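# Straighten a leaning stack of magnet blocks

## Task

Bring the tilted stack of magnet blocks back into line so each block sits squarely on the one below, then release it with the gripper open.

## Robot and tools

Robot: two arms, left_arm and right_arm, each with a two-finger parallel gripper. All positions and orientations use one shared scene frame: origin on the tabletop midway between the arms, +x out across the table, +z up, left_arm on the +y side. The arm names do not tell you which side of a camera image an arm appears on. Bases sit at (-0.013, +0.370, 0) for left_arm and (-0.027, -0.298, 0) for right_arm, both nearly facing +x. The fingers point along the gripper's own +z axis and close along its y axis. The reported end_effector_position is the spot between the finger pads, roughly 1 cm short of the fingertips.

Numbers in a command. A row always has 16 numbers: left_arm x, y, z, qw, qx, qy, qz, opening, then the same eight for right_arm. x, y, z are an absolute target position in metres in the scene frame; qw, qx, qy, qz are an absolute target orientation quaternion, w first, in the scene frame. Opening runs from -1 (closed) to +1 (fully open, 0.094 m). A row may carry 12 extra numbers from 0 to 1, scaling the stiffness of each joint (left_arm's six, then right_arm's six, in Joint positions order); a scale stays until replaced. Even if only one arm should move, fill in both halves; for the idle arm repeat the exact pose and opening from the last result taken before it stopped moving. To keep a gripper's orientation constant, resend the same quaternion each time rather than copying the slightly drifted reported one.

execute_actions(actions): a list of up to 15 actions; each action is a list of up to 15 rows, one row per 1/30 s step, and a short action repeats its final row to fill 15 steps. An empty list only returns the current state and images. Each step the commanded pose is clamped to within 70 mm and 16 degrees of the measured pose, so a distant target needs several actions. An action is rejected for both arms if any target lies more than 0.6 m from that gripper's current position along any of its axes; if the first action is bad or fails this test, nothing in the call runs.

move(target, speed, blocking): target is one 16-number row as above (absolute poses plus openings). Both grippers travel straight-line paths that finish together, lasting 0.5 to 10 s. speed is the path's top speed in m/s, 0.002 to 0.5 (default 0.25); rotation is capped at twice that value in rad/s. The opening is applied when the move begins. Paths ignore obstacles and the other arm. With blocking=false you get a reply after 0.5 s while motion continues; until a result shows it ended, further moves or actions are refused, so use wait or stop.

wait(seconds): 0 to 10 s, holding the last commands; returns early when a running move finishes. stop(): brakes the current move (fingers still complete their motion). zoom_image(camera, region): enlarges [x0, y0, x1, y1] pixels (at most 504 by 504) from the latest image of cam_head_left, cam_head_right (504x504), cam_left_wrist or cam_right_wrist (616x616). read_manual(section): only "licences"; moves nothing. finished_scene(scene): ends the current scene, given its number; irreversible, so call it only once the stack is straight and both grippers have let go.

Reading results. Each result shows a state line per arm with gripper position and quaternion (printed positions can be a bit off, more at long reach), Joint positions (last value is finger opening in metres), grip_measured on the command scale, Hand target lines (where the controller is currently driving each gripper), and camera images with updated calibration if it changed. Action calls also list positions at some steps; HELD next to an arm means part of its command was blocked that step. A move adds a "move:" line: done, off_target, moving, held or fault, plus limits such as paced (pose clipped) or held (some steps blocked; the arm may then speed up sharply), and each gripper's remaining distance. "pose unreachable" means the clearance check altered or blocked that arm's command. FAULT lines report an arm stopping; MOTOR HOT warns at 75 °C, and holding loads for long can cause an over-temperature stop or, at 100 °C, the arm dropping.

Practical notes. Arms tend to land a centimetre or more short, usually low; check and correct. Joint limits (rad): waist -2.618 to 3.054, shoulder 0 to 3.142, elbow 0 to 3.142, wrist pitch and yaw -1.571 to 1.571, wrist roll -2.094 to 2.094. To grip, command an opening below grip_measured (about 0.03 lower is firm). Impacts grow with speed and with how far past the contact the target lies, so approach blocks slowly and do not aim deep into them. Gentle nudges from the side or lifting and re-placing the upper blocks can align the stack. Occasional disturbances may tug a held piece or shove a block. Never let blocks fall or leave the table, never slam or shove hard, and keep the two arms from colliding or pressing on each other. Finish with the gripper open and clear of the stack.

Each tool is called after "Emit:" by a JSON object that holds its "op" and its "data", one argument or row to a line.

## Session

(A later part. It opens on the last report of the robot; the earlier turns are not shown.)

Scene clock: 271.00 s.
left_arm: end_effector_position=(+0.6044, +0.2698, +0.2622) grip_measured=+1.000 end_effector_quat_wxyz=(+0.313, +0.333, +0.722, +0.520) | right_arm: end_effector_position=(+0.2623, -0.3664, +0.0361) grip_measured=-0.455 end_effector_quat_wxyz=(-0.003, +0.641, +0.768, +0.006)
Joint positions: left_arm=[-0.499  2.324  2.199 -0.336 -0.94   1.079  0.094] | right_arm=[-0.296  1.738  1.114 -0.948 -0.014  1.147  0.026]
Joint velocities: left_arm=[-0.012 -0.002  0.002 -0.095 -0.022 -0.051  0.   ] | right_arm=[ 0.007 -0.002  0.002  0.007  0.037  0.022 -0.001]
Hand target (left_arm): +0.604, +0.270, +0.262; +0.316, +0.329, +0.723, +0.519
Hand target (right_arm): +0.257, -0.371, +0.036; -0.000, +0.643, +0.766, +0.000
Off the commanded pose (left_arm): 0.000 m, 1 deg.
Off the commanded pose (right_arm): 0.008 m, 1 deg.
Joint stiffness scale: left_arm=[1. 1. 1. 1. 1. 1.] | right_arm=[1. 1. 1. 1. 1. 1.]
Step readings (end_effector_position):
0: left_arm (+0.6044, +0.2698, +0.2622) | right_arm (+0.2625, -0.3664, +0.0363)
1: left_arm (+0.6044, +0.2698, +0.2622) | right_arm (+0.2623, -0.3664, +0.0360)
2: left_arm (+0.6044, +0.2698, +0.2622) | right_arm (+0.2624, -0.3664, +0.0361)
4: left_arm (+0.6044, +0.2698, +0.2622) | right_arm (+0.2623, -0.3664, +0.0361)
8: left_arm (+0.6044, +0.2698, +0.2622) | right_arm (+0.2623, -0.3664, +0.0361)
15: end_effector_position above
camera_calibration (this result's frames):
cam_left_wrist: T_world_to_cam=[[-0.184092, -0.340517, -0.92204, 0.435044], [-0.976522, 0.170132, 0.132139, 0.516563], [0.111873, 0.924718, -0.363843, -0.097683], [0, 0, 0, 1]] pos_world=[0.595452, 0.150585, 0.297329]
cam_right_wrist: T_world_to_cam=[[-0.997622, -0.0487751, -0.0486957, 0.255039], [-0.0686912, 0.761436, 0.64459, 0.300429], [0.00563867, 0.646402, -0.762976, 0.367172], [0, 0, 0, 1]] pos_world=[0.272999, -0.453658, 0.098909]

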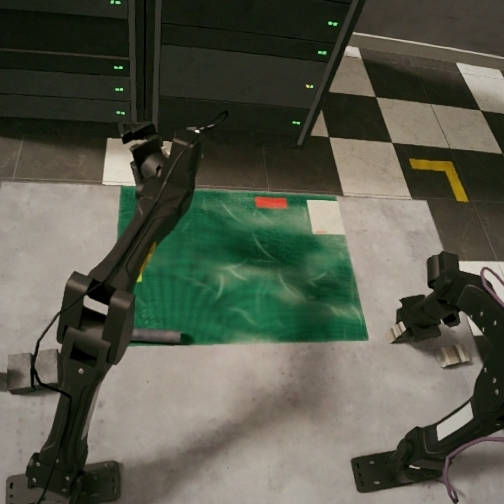

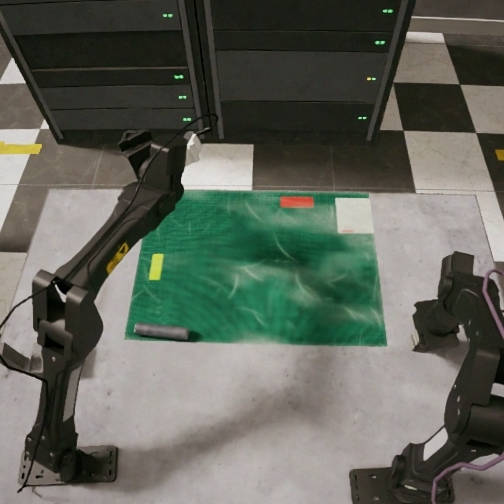

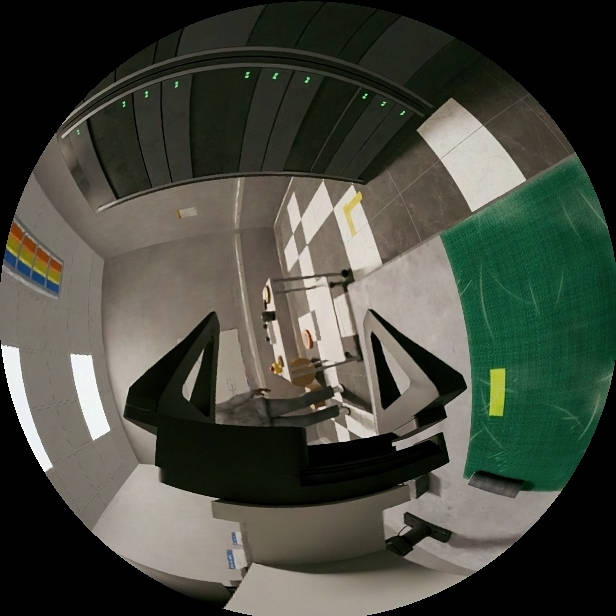

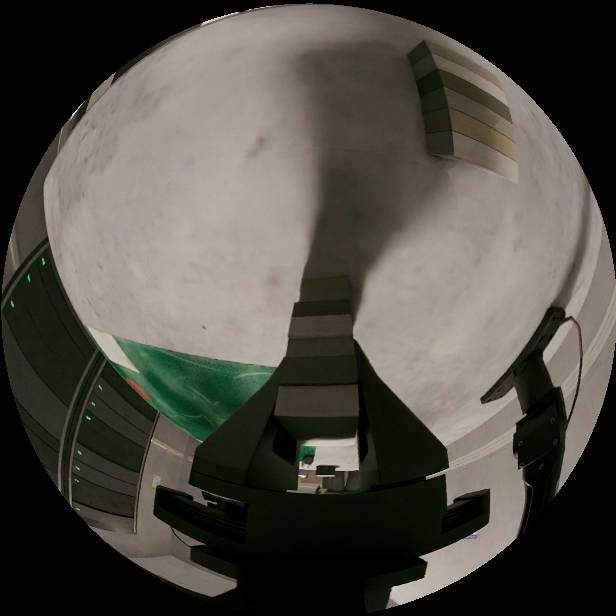

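Emit:
{"op": "execute_actions", "data": {
  "actions": [
    [[0.6044,0.2698,0.2622,0.316,0.329,0.723,0.519,1,0.2605,-0.3715,0.036,0,0.643,0.766,0,1]],
    [[0.6044,0.2698,0.2622,0.316,0.329,0.723,0.519,1,0.2605,-0.3715,0.036,0,0.643,0.766,0,1]]
  ]
}}

Emit:
{"op": "move", "data": {
  "target": [0.6044,0.2698,0.2622,0.316,0.329,0.723,0.519,1,0.262,-0.3715,0.115,0,0.643,0.766,0,1],
  "speed": 0.2
}}

Emit:
{"op": "move", "data": {
  "target": [0.6044,0.2698,0.2622,0.316,0.329,0.723,0.519,1,0.262,-0.3715,0.115,0,-0.0872,0.9962,0,1],
  "speed": 0.3
}}

Scene clock: 279.40 s.
left_arm: end_effector_position=(+0.6044, +0.2698, +0.2622) grip_measured=+1.000 end_effector_quat_wxyz=(+0.313, +0.333, +0.722, +0.520) | right_arm: end_effector_position=(+0.2624, -0.3664, +0.0361) grip_measured=+1.000 end_effector_quat_wxyz=(-0.003, +0.641, +0.768, +0.006)
Joint positions: left_arm=[-0.499  2.324  2.199 -0.336 -0.94   1.079  0.094] | right_arm=[-0.296  1.738  1.114 -0.947 -0.014  1.147  0.094]
Joint velocities: left_arm=[-0.002 -0.007 -0.012 -0.022 -0.022 -0.007  0.   ] | right_arm=[ 0.012 -0.007 -0.002  0.051  0.007  0.022  0.   ]
Hand target (left_arm): +0.604, +0.270, +0.262; +0.316, +0.329, +0.723, +0.519
Hand target (right_arm): +0.261, -0.371, +0.036; -0.000, +0.643, +0.766, +0.000
Off the commanded pose (left_arm): 0.000 m, 1 deg.
Off the commanded pose (right_arm): 0.005 m, 1 deg.
Joint stiffness scale: left_arm=[1. 1. 1. 1. 1. 1.] | right_arm=[1. 1. 1. 1. 1. 1.]
Step readings (end_effector_position; steps 1 to 15: 1st action; 16 to 30: 2nd action):
0: left_arm (+0.6044, +0.2698, +0.2622) | right_arm (+0.2623, -0.3664, +0.0361)
1: left_arm (+0.6044, +0.2698, +0.2622) | right_arm (+0.2624, -0.3664, +0.0361)
2: left_arm (+0.6044, +0.2698, +0.2622) | right_arm (+0.2624, -0.3664, +0.0361)
4: left_arm (+0.6044, +0.2698, +0.2622) | right_arm (+0.2624, -0.3664, +0.0361)
8: left_arm (+0.6044, +0.2698, +0.2622) | right_arm (+0.2624, -0.3664, +0.0361)
15: left_arm (+0.6044, +0.2698, +0.2622) | right_arm (+0.2624, -0.3664, +0.0361)
16: left_arm (+0.6044, +0.2698, +0.2622) | right_arm (+0.2624, -0.3664, +0.0361)
17: left_arm (+0.6044, +0.2698, +0.2622) | right_arm (+0.2624, -0.3664, +0.0361)
19: left_arm (+0.6044, +0.2698, +0.2622) | right_arm (+0.2624, -0.3664, +0.0361)
23: left_arm (+0.6044, +0.2698, +0.2622) | right_arm (+0.2624, -0.3664, +0.0361)
30: end_effector_position above
camera_calibration (this result's frames):
cam_left_wrist: T_world_to_cam=[[-0.184092, -0.340517, -0.92204, 0.435044], [-0.976522, 0.170132, 0.132139, 0.516563], [0.111873, 0.924718, -0.363843, -0.097683], [0, 0, 0, 1]] pos_world=[0.595452, 0.150585, 0.297329]
cam_right_wrist: T_world_to_cam=[[-0.997604, -0.0487796, -0.0490605, 0.255136], [-0.0689298, 0.761496, 0.644495, 0.30054], [0.00592111, 0.646332, -0.763033, 0.367088], [0, 0, 0, 1]] pos_world=[0.273067, -0.453676, 0.0989209]

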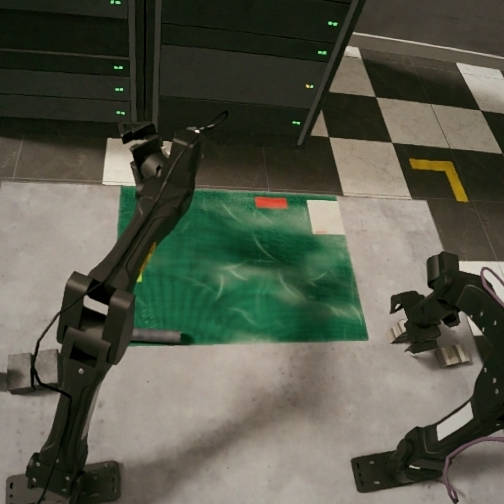

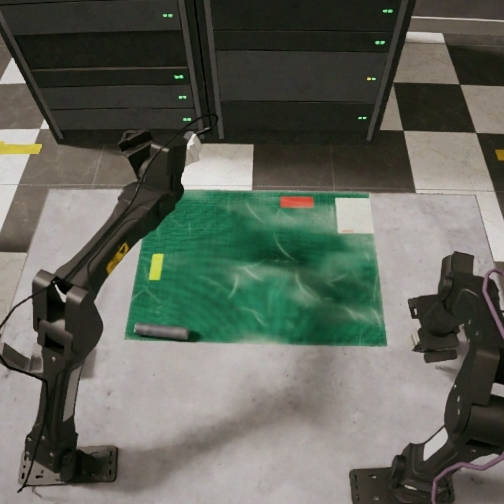

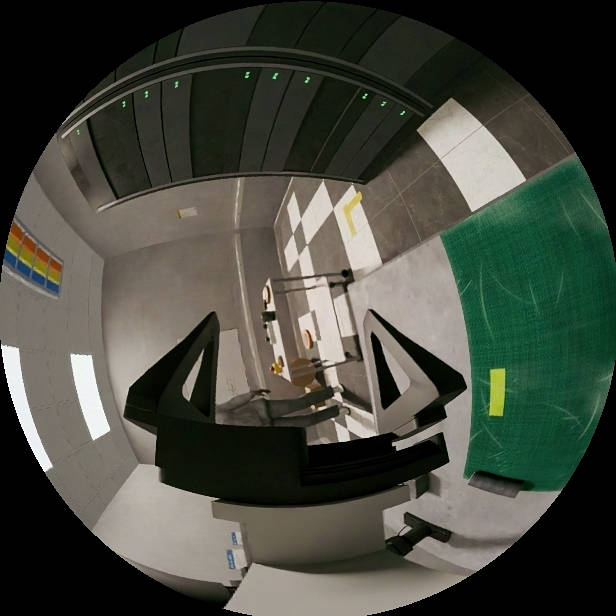

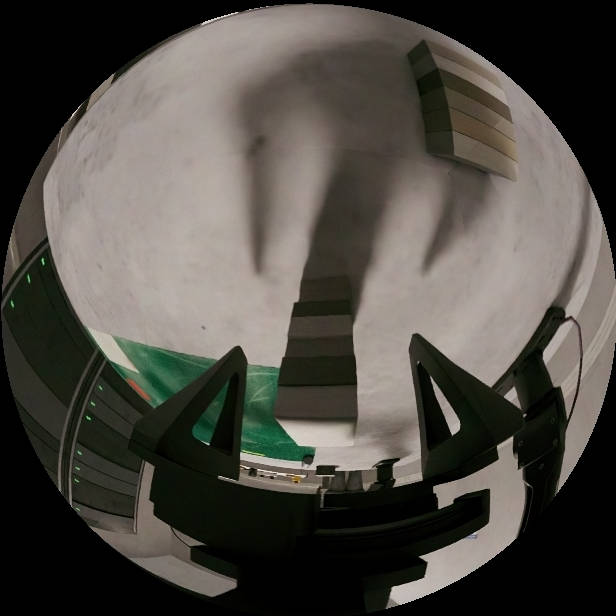

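Scene clock: 280.50 s.
left_arm: end_effector_position=(+0.6044, +0.2698, +0.2622) grip_measured=+1.000 end_effector_quat_wxyz=(+0.313, +0.333, +0.722, +0.520) | right_arm: end_effector_position=(+0.2614, -0.3660, +0.1057) grip_measured=+1.000 end_effector_quat_wxyz=(-0.014, +0.641, +0.767, +0.001)
Joint positions: left_arm=[-0.499  2.324  2.199 -0.336 -0.94   1.08   0.094] | right_arm=[-0.296  1.692  1.346 -1.249 -0.014  1.147  0.094]
Joint velocities: left_arm=[ 0.007 -0.017  0.007 -0.037  0.051 -0.007  0.   ] | right_arm=[-0.007 -0.002 -0.017 -0.022 -0.051  0.007  0.   ]
Hand target (left_arm): +0.604, +0.270, +0.262; +0.316, +0.329, +0.723, +0.519
Hand target (right_arm): +0.263, -0.372, +0.115; -0.000, +0.643, +0.766, +0.000
Off the commanded pose (left_arm): 0.000 m, 1 deg.
Off the commanded pose (right_arm): 0.011 m, 2 deg.
Joint stiffness scale: left_arm=[1. 1. 1. 1. 1. 1.] | right_arm=[1. 1. 1. 1. 1. 1.]
move: off_target (right_arm)
camera_calibration (this result's frames):
cam_left_wrist: T_world_to_cam=[[-0.184317, -0.340218, -0.922106, 0.435117], [-0.976477, 0.17019, 0.132393, 0.516455], [0.111891, 0.924817, -0.363584, -0.0977881], [0, 0, 0, 1]] pos_world=[0.595447, 0.150575, 0.297295]
cam_right_wrist: T_world_to_cam=[[-0.998466, -0.048526, -0.0266521, 0.255566], [-0.0541777, 0.757315, 0.650799, 0.249296], [-0.0113966, 0.651245, -0.758782, 0.425811], [0, 0, 0, 1]] pos_world=[0.273533, -0.453701, 0.167668]

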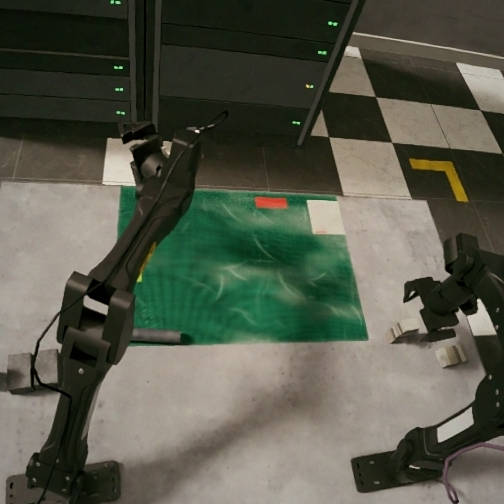

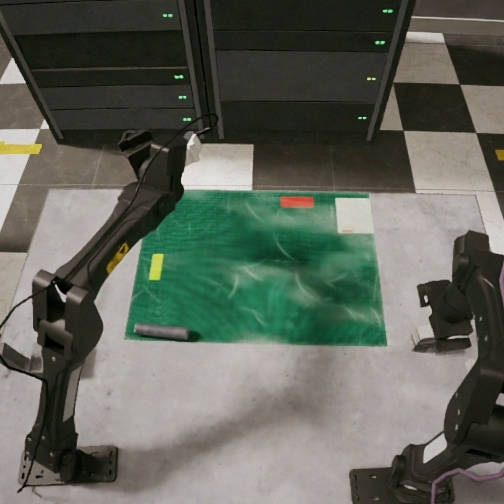

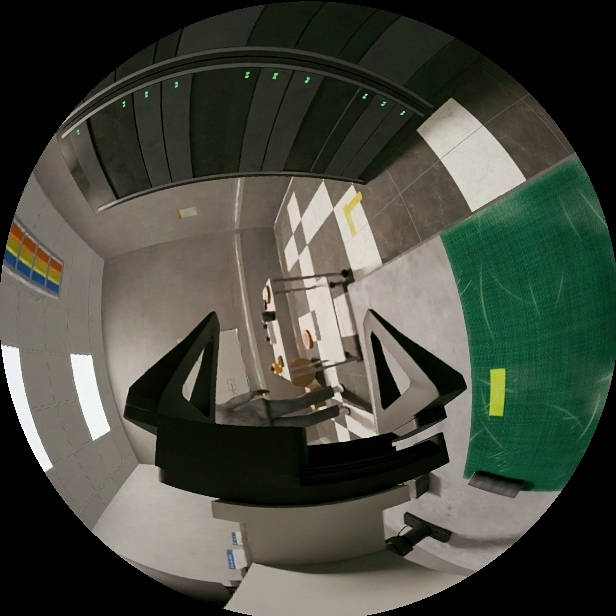

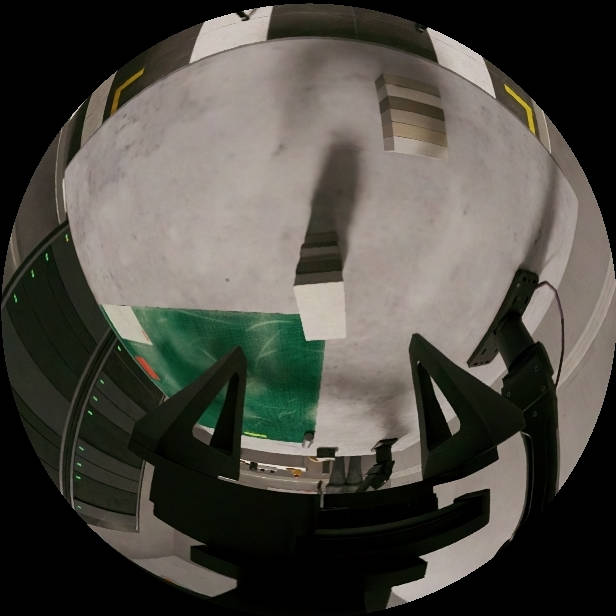

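Scene clock: 283.70 s.
left_arm: end_effector_position=(+0.6044, +0.2698, +0.2622) grip_measured=+1.000 end_effector_quat_wxyz=(+0.313, +0.333, +0.721, +0.520) | right_arm: end_effector_position=(+0.2587, -0.3675, +0.1057) grip_measured=+1.000 end_effector_quat_wxyz=(-0.015, -0.087, +0.996, +0.007)
Joint positions: left_arm=[-0.499  2.324  2.199 -0.336 -0.94   1.08   0.094] | right_arm=[-0.296  1.692  1.346 -1.258 -0.003 -0.417  0.094]
Joint velocities: left_arm=[-0.007 -0.002 -0.012  0.022 -0.007  0.081  0.   ] | right_arm=[-0.002 -0.022 -0.002 -0.022 -0.007  0.007  0.   ]
Hand target (left_arm): +0.604, +0.270, +0.262; +0.316, +0.329, +0.723, +0.519
Hand target (right_arm): +0.262, -0.371, +0.115; -0.000, -0.087, +0.996, -0.000
Off the commanded pose (left_arm): 0.000 m, 1 deg.
Off the commanded pose (right_arm): 0.011 m, 2 deg.
Joint stiffness scale: left_arm=[1. 1. 1. 1. 1. 1.] | right_arm=[1. 1. 1. 1. 1. 1.]
move: off_target (right_arm)
camera_calibration (this result's frames):
cam_left_wrist: T_world_to_cam=[[-0.184542, -0.339919, -0.922171, 0.435189], [-0.976433, 0.170247, 0.132646, 0.516346], [0.111908, 0.924917, -0.363326, -0.0978932], [0, 0, 0, 1]] pos_world=[0.595442, 0.150566, 0.29726]
cam_right_wrist: T_world_to_cam=[[0.0417708, -0.997466, -0.0575868, -0.361786], [-0.750069, -0.0693822, 0.65771, 0.12575], [-0.660039, 0.015721, -0.751066, 0.360237], [0, 0, 0, 1]] pos_world=[0.347204, -0.357808, 0.167021]

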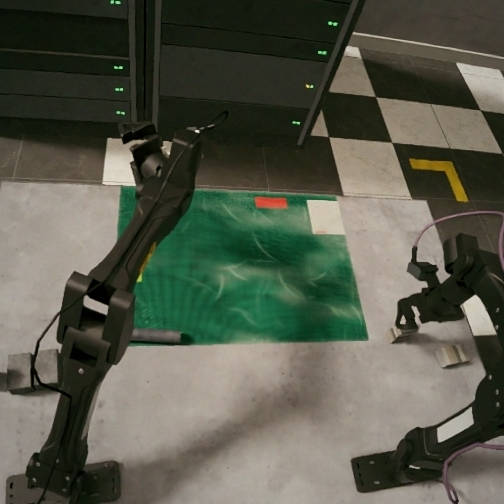

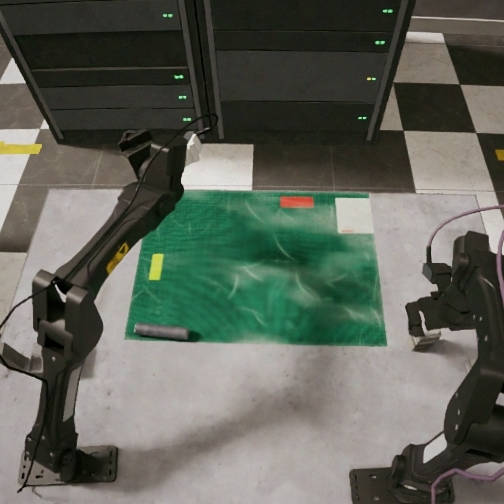

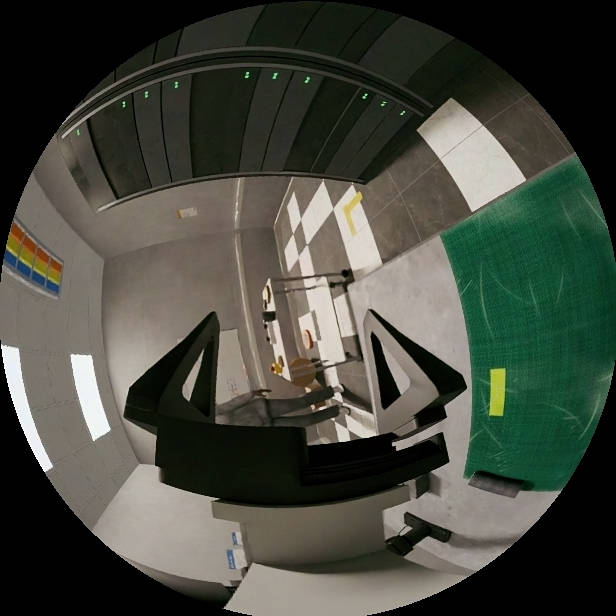

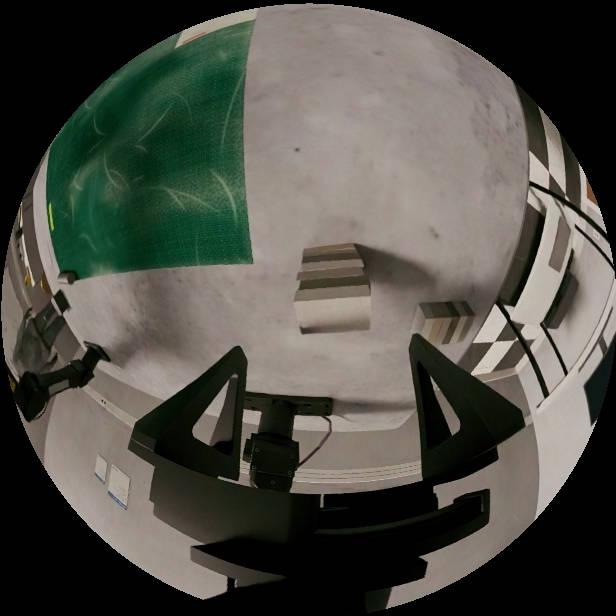

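Emit:
{"op": "move", "data": {
  "target": [0.6044,0.2698,0.2622,0.316,0.329,0.723,0.519,1,0.262,-0.377,0.036,0,-0.0872,0.9962,0,1],
  "speed": 0.1
}}

Scene clock: 289.37 s.
left_arm: end_effector_position=(+0.6044, +0.2698, +0.2622) grip_measured=+1.000 end_effector_quat_wxyz=(+0.313, +0.333, +0.721, +0.520) | right_arm: end_effector_position=(+0.2585, -0.3717, +0.0359) grip_measured=+1.000 end_effector_quat_wxyz=(-0.008, -0.090, +0.996, +0.004)
Joint positions: left_arm=[-0.499  2.324  2.199 -0.336 -0.94   1.08   0.094] | right_arm=[-0.31   1.744  1.121 -0.964 -0.003 -0.438  0.094]
Joint velocities: left_arm=[-0.012 -0.012  0.007 -0.022 -0.095  0.022  0.   ] | right_arm=[-0.012 -0.022  0.017 -0.022  0.066  0.007  0.   ]
Hand target (left_arm): +0.604, +0.270, +0.262; +0.316, +0.329, +0.723, +0.519
Hand target (right_arm): +0.261, -0.376, +0.036; -0.000, -0.087, +0.996, +0.000
Off the commanded pose (left_arm): 0.000 m, 1 deg.
Off the commanded pose (right_arm): 0.006 m, 1 deg.
Joint stiffness scale: left_arm=[1. 1. 1. 1. 1. 1.] | right_arm=[1. 1. 1. 1. 1. 1.]
move: done
camera_calibration (this result's frames):
cam_left_wrist: T_world_to_cam=[[-0.184767, -0.33962, -0.922236, 0.435261], [-0.976388, 0.170305, 0.1329, 0.516237], [0.111926, 0.925016, -0.363067, -0.0979983], [0, 0, 0, 1]] pos_world=[0.595438, 0.150556, 0.297226]
cam_right_wrist: T_world_to_cam=[[0.0491047, -0.997366, -0.0533868, -0.372008], [-0.75985, -0.0719951, 0.6461, 0.173107], [-0.648242, 0.00883942, -0.761383, 0.302465], [0, 0, 0, 1]] pos_world=[0.345873, -0.361239, 0.0985873]

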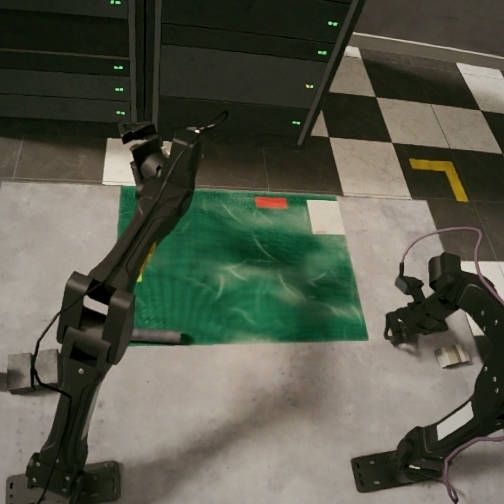

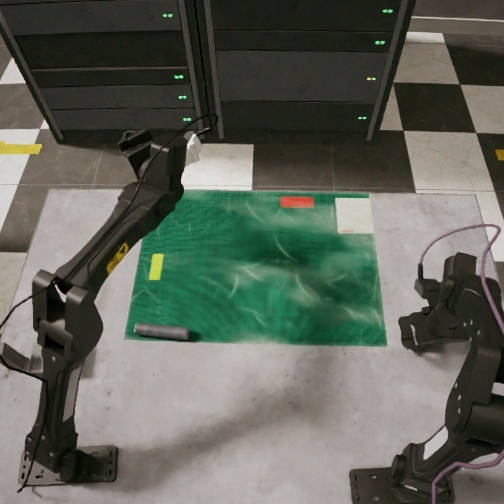

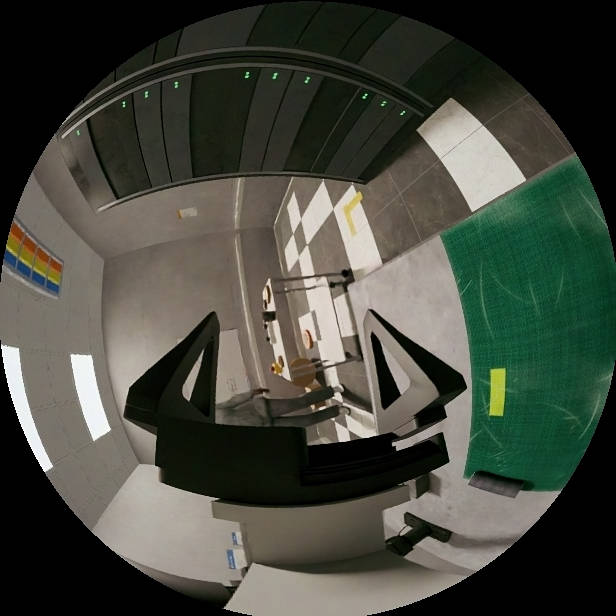

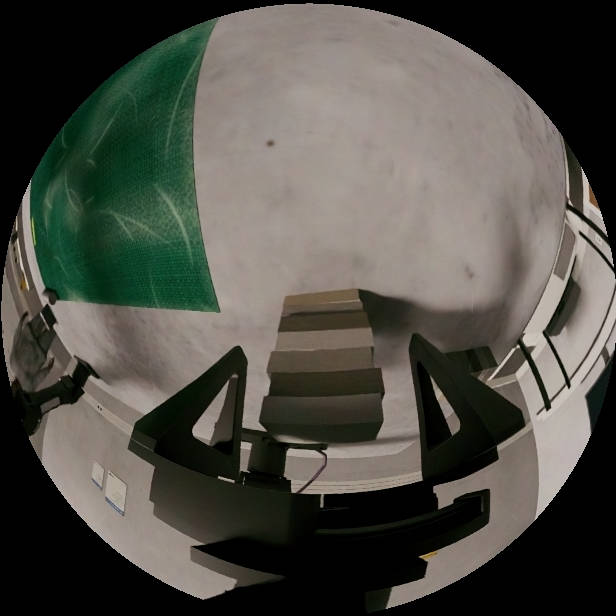

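Emit:
{"op": "execute_actions", "data": {
  "actions": [
    [[0.6044,0.2698,0.2622,0.316,0.329,0.723,0.519,1,0.2585,-0.3705,0.036,0,-0.0872,0.9962,0,0.3]],
    [[0.6044,0.2698,0.2622,0.316,0.329,0.723,0.519,1,0.2585,-0.3705,0.036,0,-0.0872,0.9962,0,-0.5]],
    [[0.6044,0.2698,0.2622,0.316,0.329,0.723,0.519,1,0.2585,-0.3705,0.036,0,-0.0872,0.9962,0,-0.5]]
  ]
}}

Scene clock: 294.63 s.
left_arm: end_effector_position=(+0.6044, +0.2698, +0.2622) grip_measured=+1.000 end_effector_quat_wxyz=(+0.313, +0.333, +0.721, +0.520) | right_arm: end_effector_position=(+0.2554, -0.3714, +0.0325) grip_measured=-0.096 end_effector_quat_wxyz=(-0.011, -0.086, +0.996, +0.004)
Joint positions: left_arm=[-0.499  2.324  2.199 -0.336 -0.94   1.08   0.094] | right_arm=[-0.31   1.744  1.106 -0.956  0.    -0.431  0.042]
Joint velocities: left_arm=[ 0.017  0.007 -0.017 -0.037 -0.007 -0.022  0.   ] | right_arm=[ 0.002  0.007 -0.012 -0.051  0.037 -0.022  0.   ]
Hand target (left_arm): +0.604, +0.270, +0.262; +0.316, +0.329, +0.723, +0.519
Hand target (right_arm): +0.259, -0.371, +0.036; -0.000, -0.087, +0.996, -0.000
Off the commanded pose (left_arm): 0.000 m, 1 deg.
Off the commanded pose (right_arm): 0.005 m, 1 deg.
Joint stiffness scale: left_arm=[1. 1. 1. 1. 1. 1.] | right_arm=[1. 1. 1. 1. 1. 1.]
Step readings (end_effector_position; steps 1 to 15: 1st action; 16 to 30: 2nd action; 31 to 45: 3rd action):
0: left_arm (+0.6044, +0.2698, +0.2622) | right_arm (+0.2588, -0.3718, +0.0359)
1: left_arm (+0.6044, +0.2698, +0.2622) | right_arm (+0.2586, -0.3717, +0.0355)
2: left_arm (+0.6044, +0.2698, +0.2622) | right_arm (+0.2583, -0.3716, +0.0350)
4: left_arm (+0.6044, +0.2698, +0.2622) | right_arm (+0.2564, -0.3711, +0.0335)
8: left_arm (+0.6044, +0.2698, +0.2622) | right_arm (+0.2550, -0.3708, +0.0325)
15: left_arm (+0.6044, +0.2698, +0.2622) | right_arm (+0.2550, -0.3708, +0.0325)
16: left_arm (+0.6044, +0.2698, +0.2622) | right_arm (+0.2550, -0.3708, +0.0325)
17: left_arm (+0.6044, +0.2698, +0.2622) | right_arm (+0.2551, -0.3714, +0.0325)
19: left_arm (+0.6044, +0.2698, +0.2622) | right_arm (+0.2553, -0.3714, +0.0325)
23: left_arm (+0.6044, +0.2698, +0.2622) | right_arm (+0.2554, -0.3714, +0.0325)
30: left_arm (+0.6044, +0.2698, +0.2622) | right_arm (+0.2554, -0.3714, +0.0325)
31: left_arm (+0.6044, +0.2698, +0.2622) | right_arm (+0.2554, -0.3714, +0.0325)
32: left_arm (+0.6044, +0.2698, +0.2622) | right_arm (+0.2554, -0.3714, +0.0325)
34: left_arm (+0.6044, +0.2698, +0.2622) | right_arm (+0.2554, -0.3714, +0.0325)
38: left_arm (+0.6044, +0.2698, +0.2622) | right_arm (+0.2554, -0.3714, +0.0325)
45: end_effector_position above
camera_calibration (this result's frames):
cam_left_wrist: T_world_to_cam=[[-0.184767, -0.33962, -0.922236, 0.435261], [-0.976388, 0.170305, 0.1329, 0.516237], [0.111926, 0.925016, -0.363067, -0.0979983], [0, 0, 0, 1]] pos_world=[0.595438, 0.150556, 0.297226]
cam_right_wrist: T_world_to_cam=[[0.0415627, -0.997767, -0.0522779, -0.37005], [-0.755739, -0.0656201, 0.651577, 0.174146], [-0.653552, 0.0124272, -0.756779, 0.30039], [0, 0, 0, 1]] pos_world=[0.34331, -0.361529, 0.0945139]

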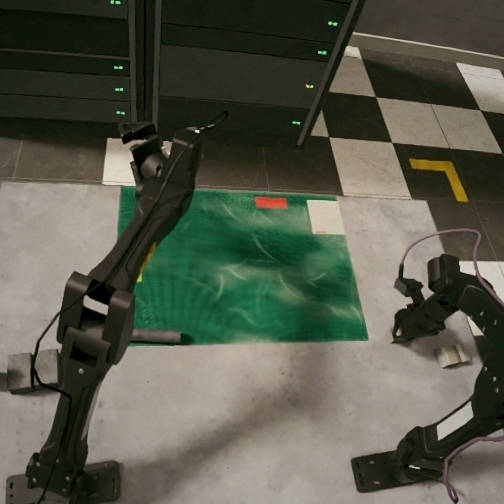

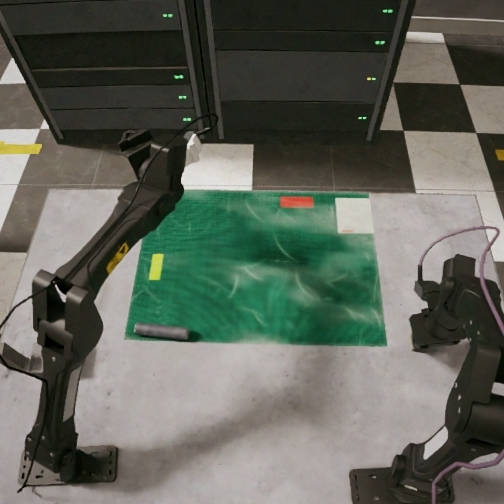

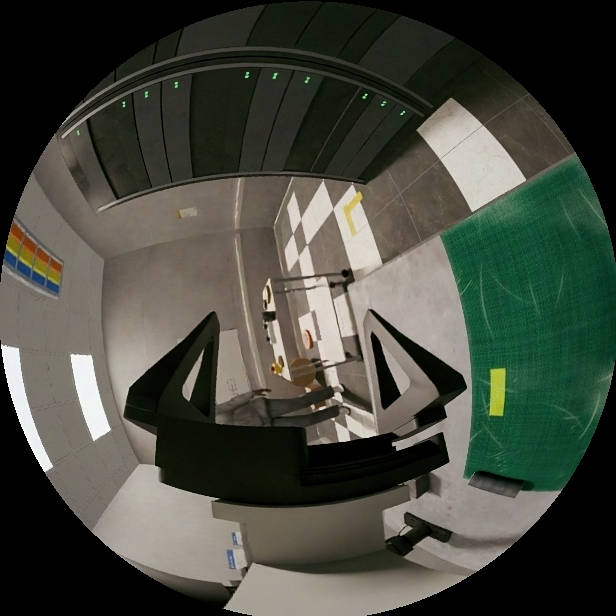

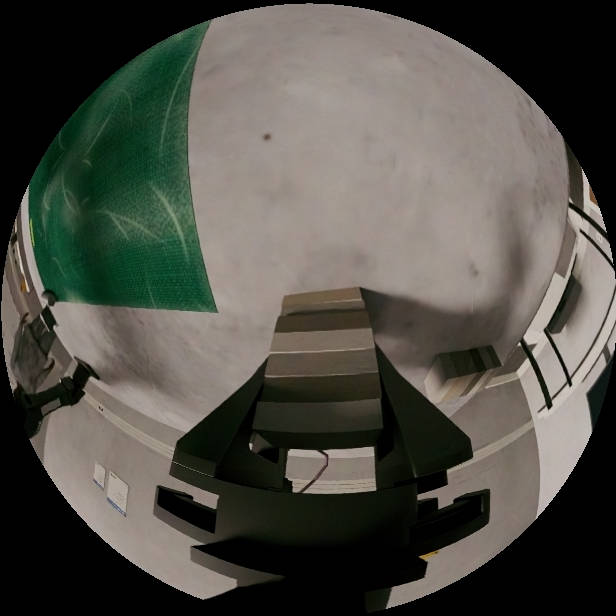

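Emit:
{"op": "execute_actions", "data": {
  "actions": [
    [[0.6044,0.2698,0.2622,0.316,0.329,0.723,0.519,1,0.2585,-0.3705,0.036,0,-0.0872,0.9962,0,1]],
    [[0.6044,0.2698,0.2622,0.316,0.329,0.723,0.519,1,0.2585,-0.3705,0.036,0,-0.0872,0.9962,0,1]]
  ]
}}

Emit:
{"op": "move", "data": {
  "target": [0.6044,0.2698,0.2622,0.316,0.329,0.723,0.519,1,0.2585,-0.3705,0.115,0,-0.0872,0.9962,0,1],
  "speed": 0.2
}}

Emit:
{"op": "move", "data": {
  "target": [0.6044,0.2698,0.2622,0.316,0.329,0.723,0.519,1,0.2585,-0.3705,0.115,0,0.643,0.766,0,1],
  "speed": 0.3
}}

Scene clock: 307.70 s.
left_arm: end_effector_position=(+0.6044, +0.2698, +0.2622) grip_measured=+1.000 end_effector_quat_wxyz=(+0.313, +0.333, +0.721, +0.520) | right_arm: end_effector_position=(+0.2556, -0.3715, +0.0325) grip_measured=+1.000 end_effector_quat_wxyz=(-0.011, -0.086, +0.996, +0.004)
Joint positions: left_arm=[-0.499  2.324  2.199 -0.336 -0.94   1.08   0.094] | right_arm=[-0.31   1.744  1.106 -0.955  0.    -0.431  0.094]
Joint velocities: left_arm=[-0.007 -0.017  0.007 -0.007  0.037  0.007  0.   ] | right_arm=[-0.012 -0.012 -0.002 -0.022 -0.007  0.066  0.   ]
Hand target (left_arm): +0.604, +0.270, +0.262; +0.316, +0.329, +0.723, +0.519
Hand target (right_arm): +0.259, -0.371, +0.036; -0.000, -0.087, +0.996, -0.000
Off the commanded pose (left_arm): 0.000 m, 1 deg.
Off the commanded pose (right_arm): 0.005 m, 1 deg.
Joint stiffness scale: left_arm=[1. 1. 1. 1. 1. 1.] | right_arm=[1. 1. 1. 1. 1. 1.]
Step readings (end_effector_position; steps 1 to 15: 1st action; 16 to 30: 2nd action):
0: left_arm (+0.6044, +0.2698, +0.2622) | right_arm (+0.2554, -0.3714, +0.0325)
1: left_arm (+0.6044, +0.2698, +0.2622) | right_arm (+0.2555, -0.3715, +0.0325)
2: left_arm (+0.6044, +0.2698, +0.2622) | right_arm (+0.2556, -0.3715, +0.0325)
4: left_arm (+0.6044, +0.2698, +0.2622) | right_arm (+0.2556, -0.3715, +0.0325)
8: left_arm (+0.6044, +0.2698, +0.2622) | right_arm (+0.2556, -0.3715, +0.0325)
15: left_arm (+0.6044, +0.2698, +0.2622) | right_arm (+0.2556, -0.3715, +0.0325)
16: left_arm (+0.6044, +0.2698, +0.2622) | right_arm (+0.2556, -0.3715, +0.0325)
17: left_arm (+0.6044, +0.2698, +0.2622) | right_arm (+0.2556, -0.3715, +0.0325)
19: left_arm (+0.6044, +0.2698, +0.2622) | right_arm (+0.2556, -0.3715, +0.0325)
23: left_arm (+0.6044, +0.2698, +0.2622) | right_arm (+0.2556, -0.3715, +0.0325)
30: end_effector_position above
camera_calibration (this result's frames):
cam_left_wrist: T_world_to_cam=[[-0.184767, -0.33962, -0.922236, 0.435261], [-0.976388, 0.170305, 0.1329, 0.516237], [0.111926, 0.925016, -0.363067, -0.0979983], [0, 0, 0, 1]] pos_world=[0.595438, 0.150556, 0.297226]
cam_right_wrist: T_world_to_cam=[[0.0416012, -0.997777, -0.0520528, -0.370127], [-0.75622, -0.0654932, 0.651032, 0.174472], [-0.652994, 0.0122797, -0.757264, 0.300325], [0, 0, 0, 1]] pos_world=[0.343447, -0.361565, 0.0945723]

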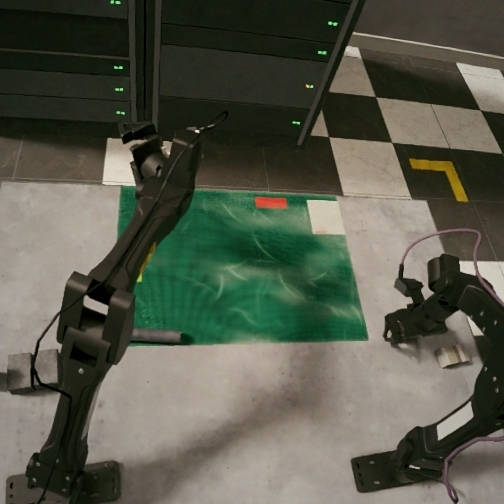

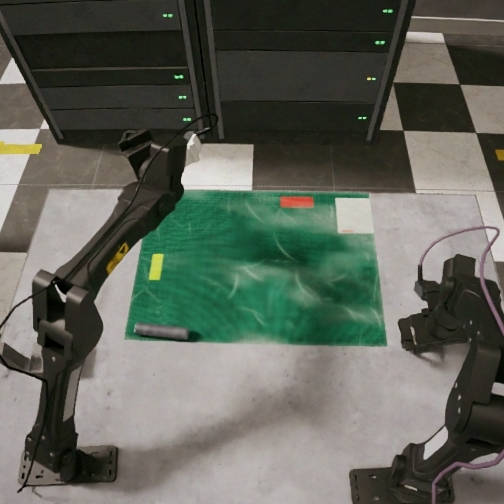

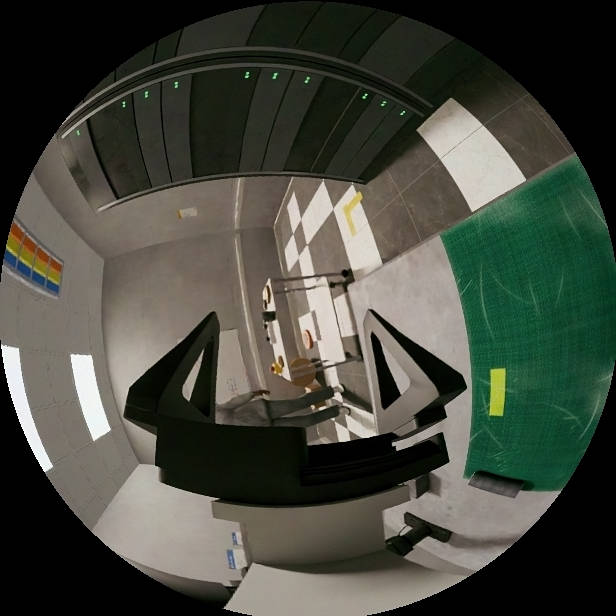

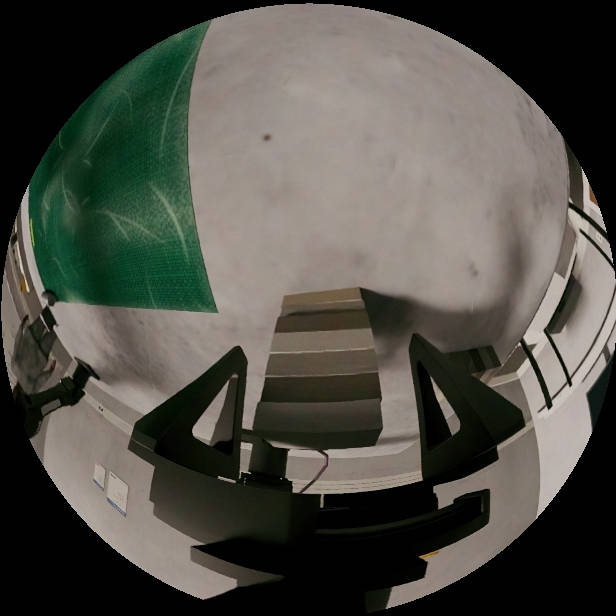

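Scene clock: 308.80 s.
left_arm: end_effector_position=(+0.6044, +0.2698, +0.2622) grip_measured=+1.000 end_effector_quat_wxyz=(+0.313, +0.333, +0.721, +0.520) | right_arm: end_effector_position=(+0.2545, -0.3712, +0.1056) grip_measured=+1.000 end_effector_quat_wxyz=(-0.015, -0.086, +0.996, +0.005)
Joint positions: left_arm=[-0.499  2.324  2.199 -0.336 -0.94   1.081  0.094] | right_arm=[-0.31   1.678  1.329 -1.253  0.    -0.431  0.094]
Joint velocities: left_arm=[-0.002 -0.007 -0.022  0.007  0.007 -0.095  0.   ] | right_arm=[ 0.002 -0.017 -0.017  0.022  0.007 -0.007  0.   ]
Hand target (left_arm): +0.604, +0.270, +0.262; +0.316, +0.329, +0.723, +0.519
Hand target (right_arm): +0.260, -0.371, +0.114; -0.000, -0.087, +0.996, -0.000
Off the commanded pose (left_arm): 0.000 m, 1 deg.
Off the commanded pose (right_arm): 0.010 m, 2 deg.
Joint stiffness scale: left_arm=[1. 1. 1. 1. 1. 1.] | right_arm=[1. 1. 1. 1. 1. 1.]
move: done
camera_calibration (this result's frames):
cam_left_wrist: T_world_to_cam=[[-0.184992, -0.339321, -0.922301, 0.435334], [-0.976344, 0.170362, 0.133154, 0.516128], [0.111943, 0.925115, -0.362809, -0.0981034], [0, 0, 0, 1]] pos_world=[0.595433, 0.150546, 0.297191]
cam_right_wrist: T_world_to_cam=[[0.0411888, -0.997669, -0.0544142, -0.365609], [-0.751155, -0.0668307, 0.656734, 0.12375], [-0.65884, 0.0138234, -0.752157, 0.356475], [0, 0, 0, 1]] pos_world=[0.342874, -0.361414, 0.16696]

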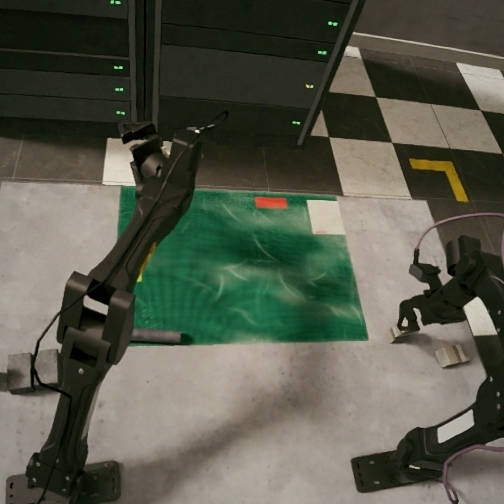

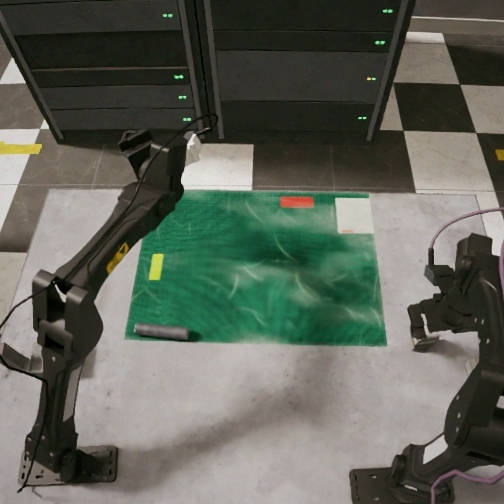

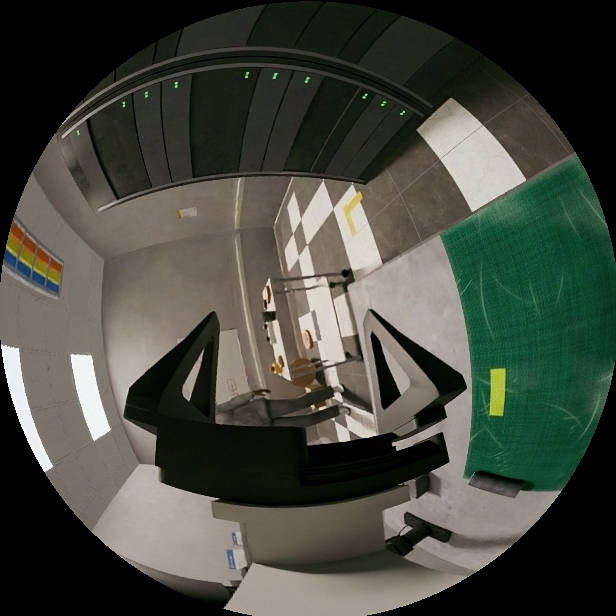

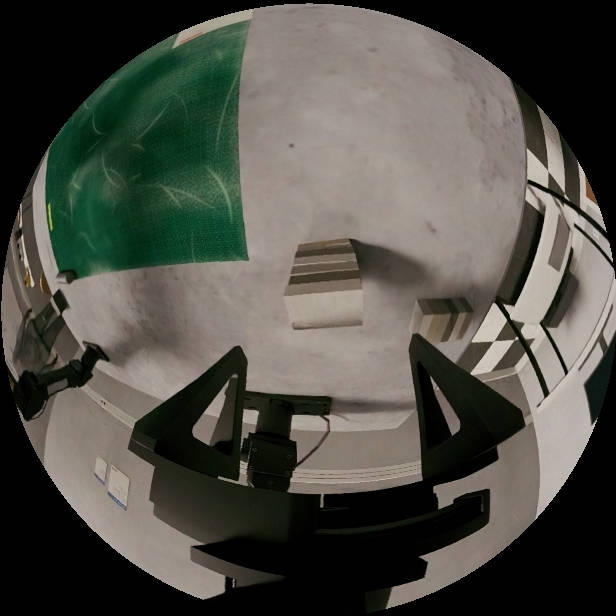

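Scene clock: 312.03 s.
left_arm: end_effector_position=(+0.6044, +0.2698, +0.2622) grip_measured=+1.000 end_effector_quat_wxyz=(+0.313, +0.333, +0.721, +0.521) | right_arm: end_effector_position=(+0.2547, -0.3699, +0.1056) grip_measured=+1.000 end_effector_quat_wxyz=(-0.016, +0.642, +0.766, -0.003)
Joint positions: left_arm=[-0.499  2.324  2.199 -0.336 -0.94   1.081  0.094] | right_arm=[-0.31   1.678  1.329 -1.254 -0.007  1.136  0.094]
Joint velocities: left_arm=[-0.007 -0.002 -0.012 -0.007 -0.066  0.022  0.   ] | right_arm=[-0.002  0.017 -0.012 -0.022  0.007  0.007  0.   ]
Hand target (left_arm): +0.604, +0.270, +0.262; +0.316, +0.329, +0.723, +0.519
Hand target (right_arm): +0.259, -0.370, +0.115; +0.000, +0.643, +0.766, -0.000
Off the commanded pose (left_arm): 0.000 m, 1 deg.
Off the commanded pose (right_arm): 0.010 m, 2 deg.
Joint stiffness scale: left_arm=[1. 1. 1. 1. 1. 1.] | right_arm=[1. 1. 1. 1. 1. 1.]
move: done
camera_calibration (this result's frames):
cam_left_wrist: T_world_to_cam=[[-0.185217, -0.339021, -0.922366, 0.435406], [-0.976299, 0.170419, 0.133408, 0.516019], [0.111961, 0.925214, -0.362551, -0.0982086], [0, 0, 0, 1]] pos_world=[0.595428, 0.150536, 0.297157]
cam_right_wrist: T_world_to_cam=[[-0.998793, -0.0457834, -0.0178004, 0.248846], [-0.0464075, 0.760672, 0.647475, 0.251569], [-0.0161033, 0.64752, -0.761879, 0.428332], [0, 0, 0, 1]] pos_world=[0.267118, -0.457322, 0.167882]

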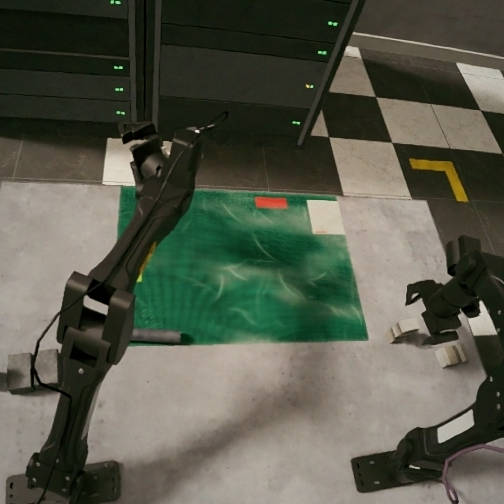

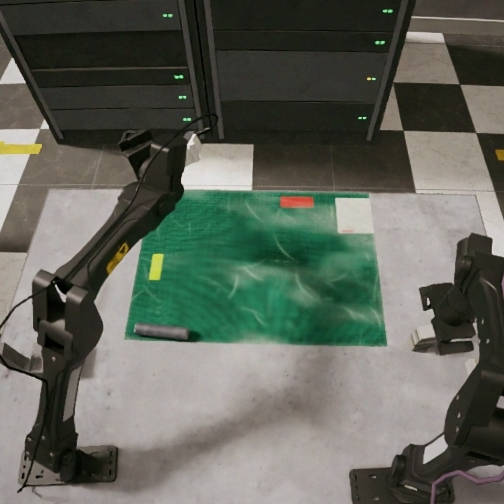

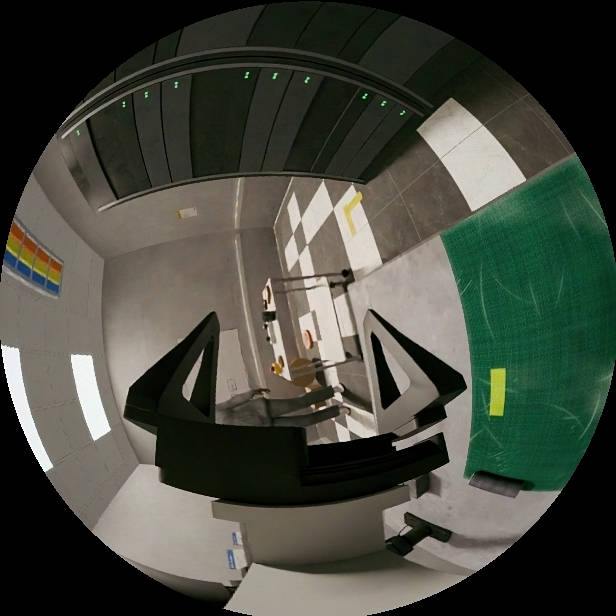

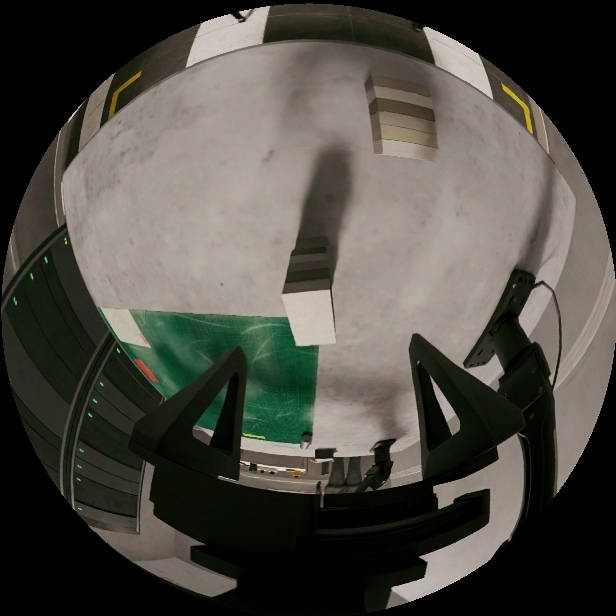

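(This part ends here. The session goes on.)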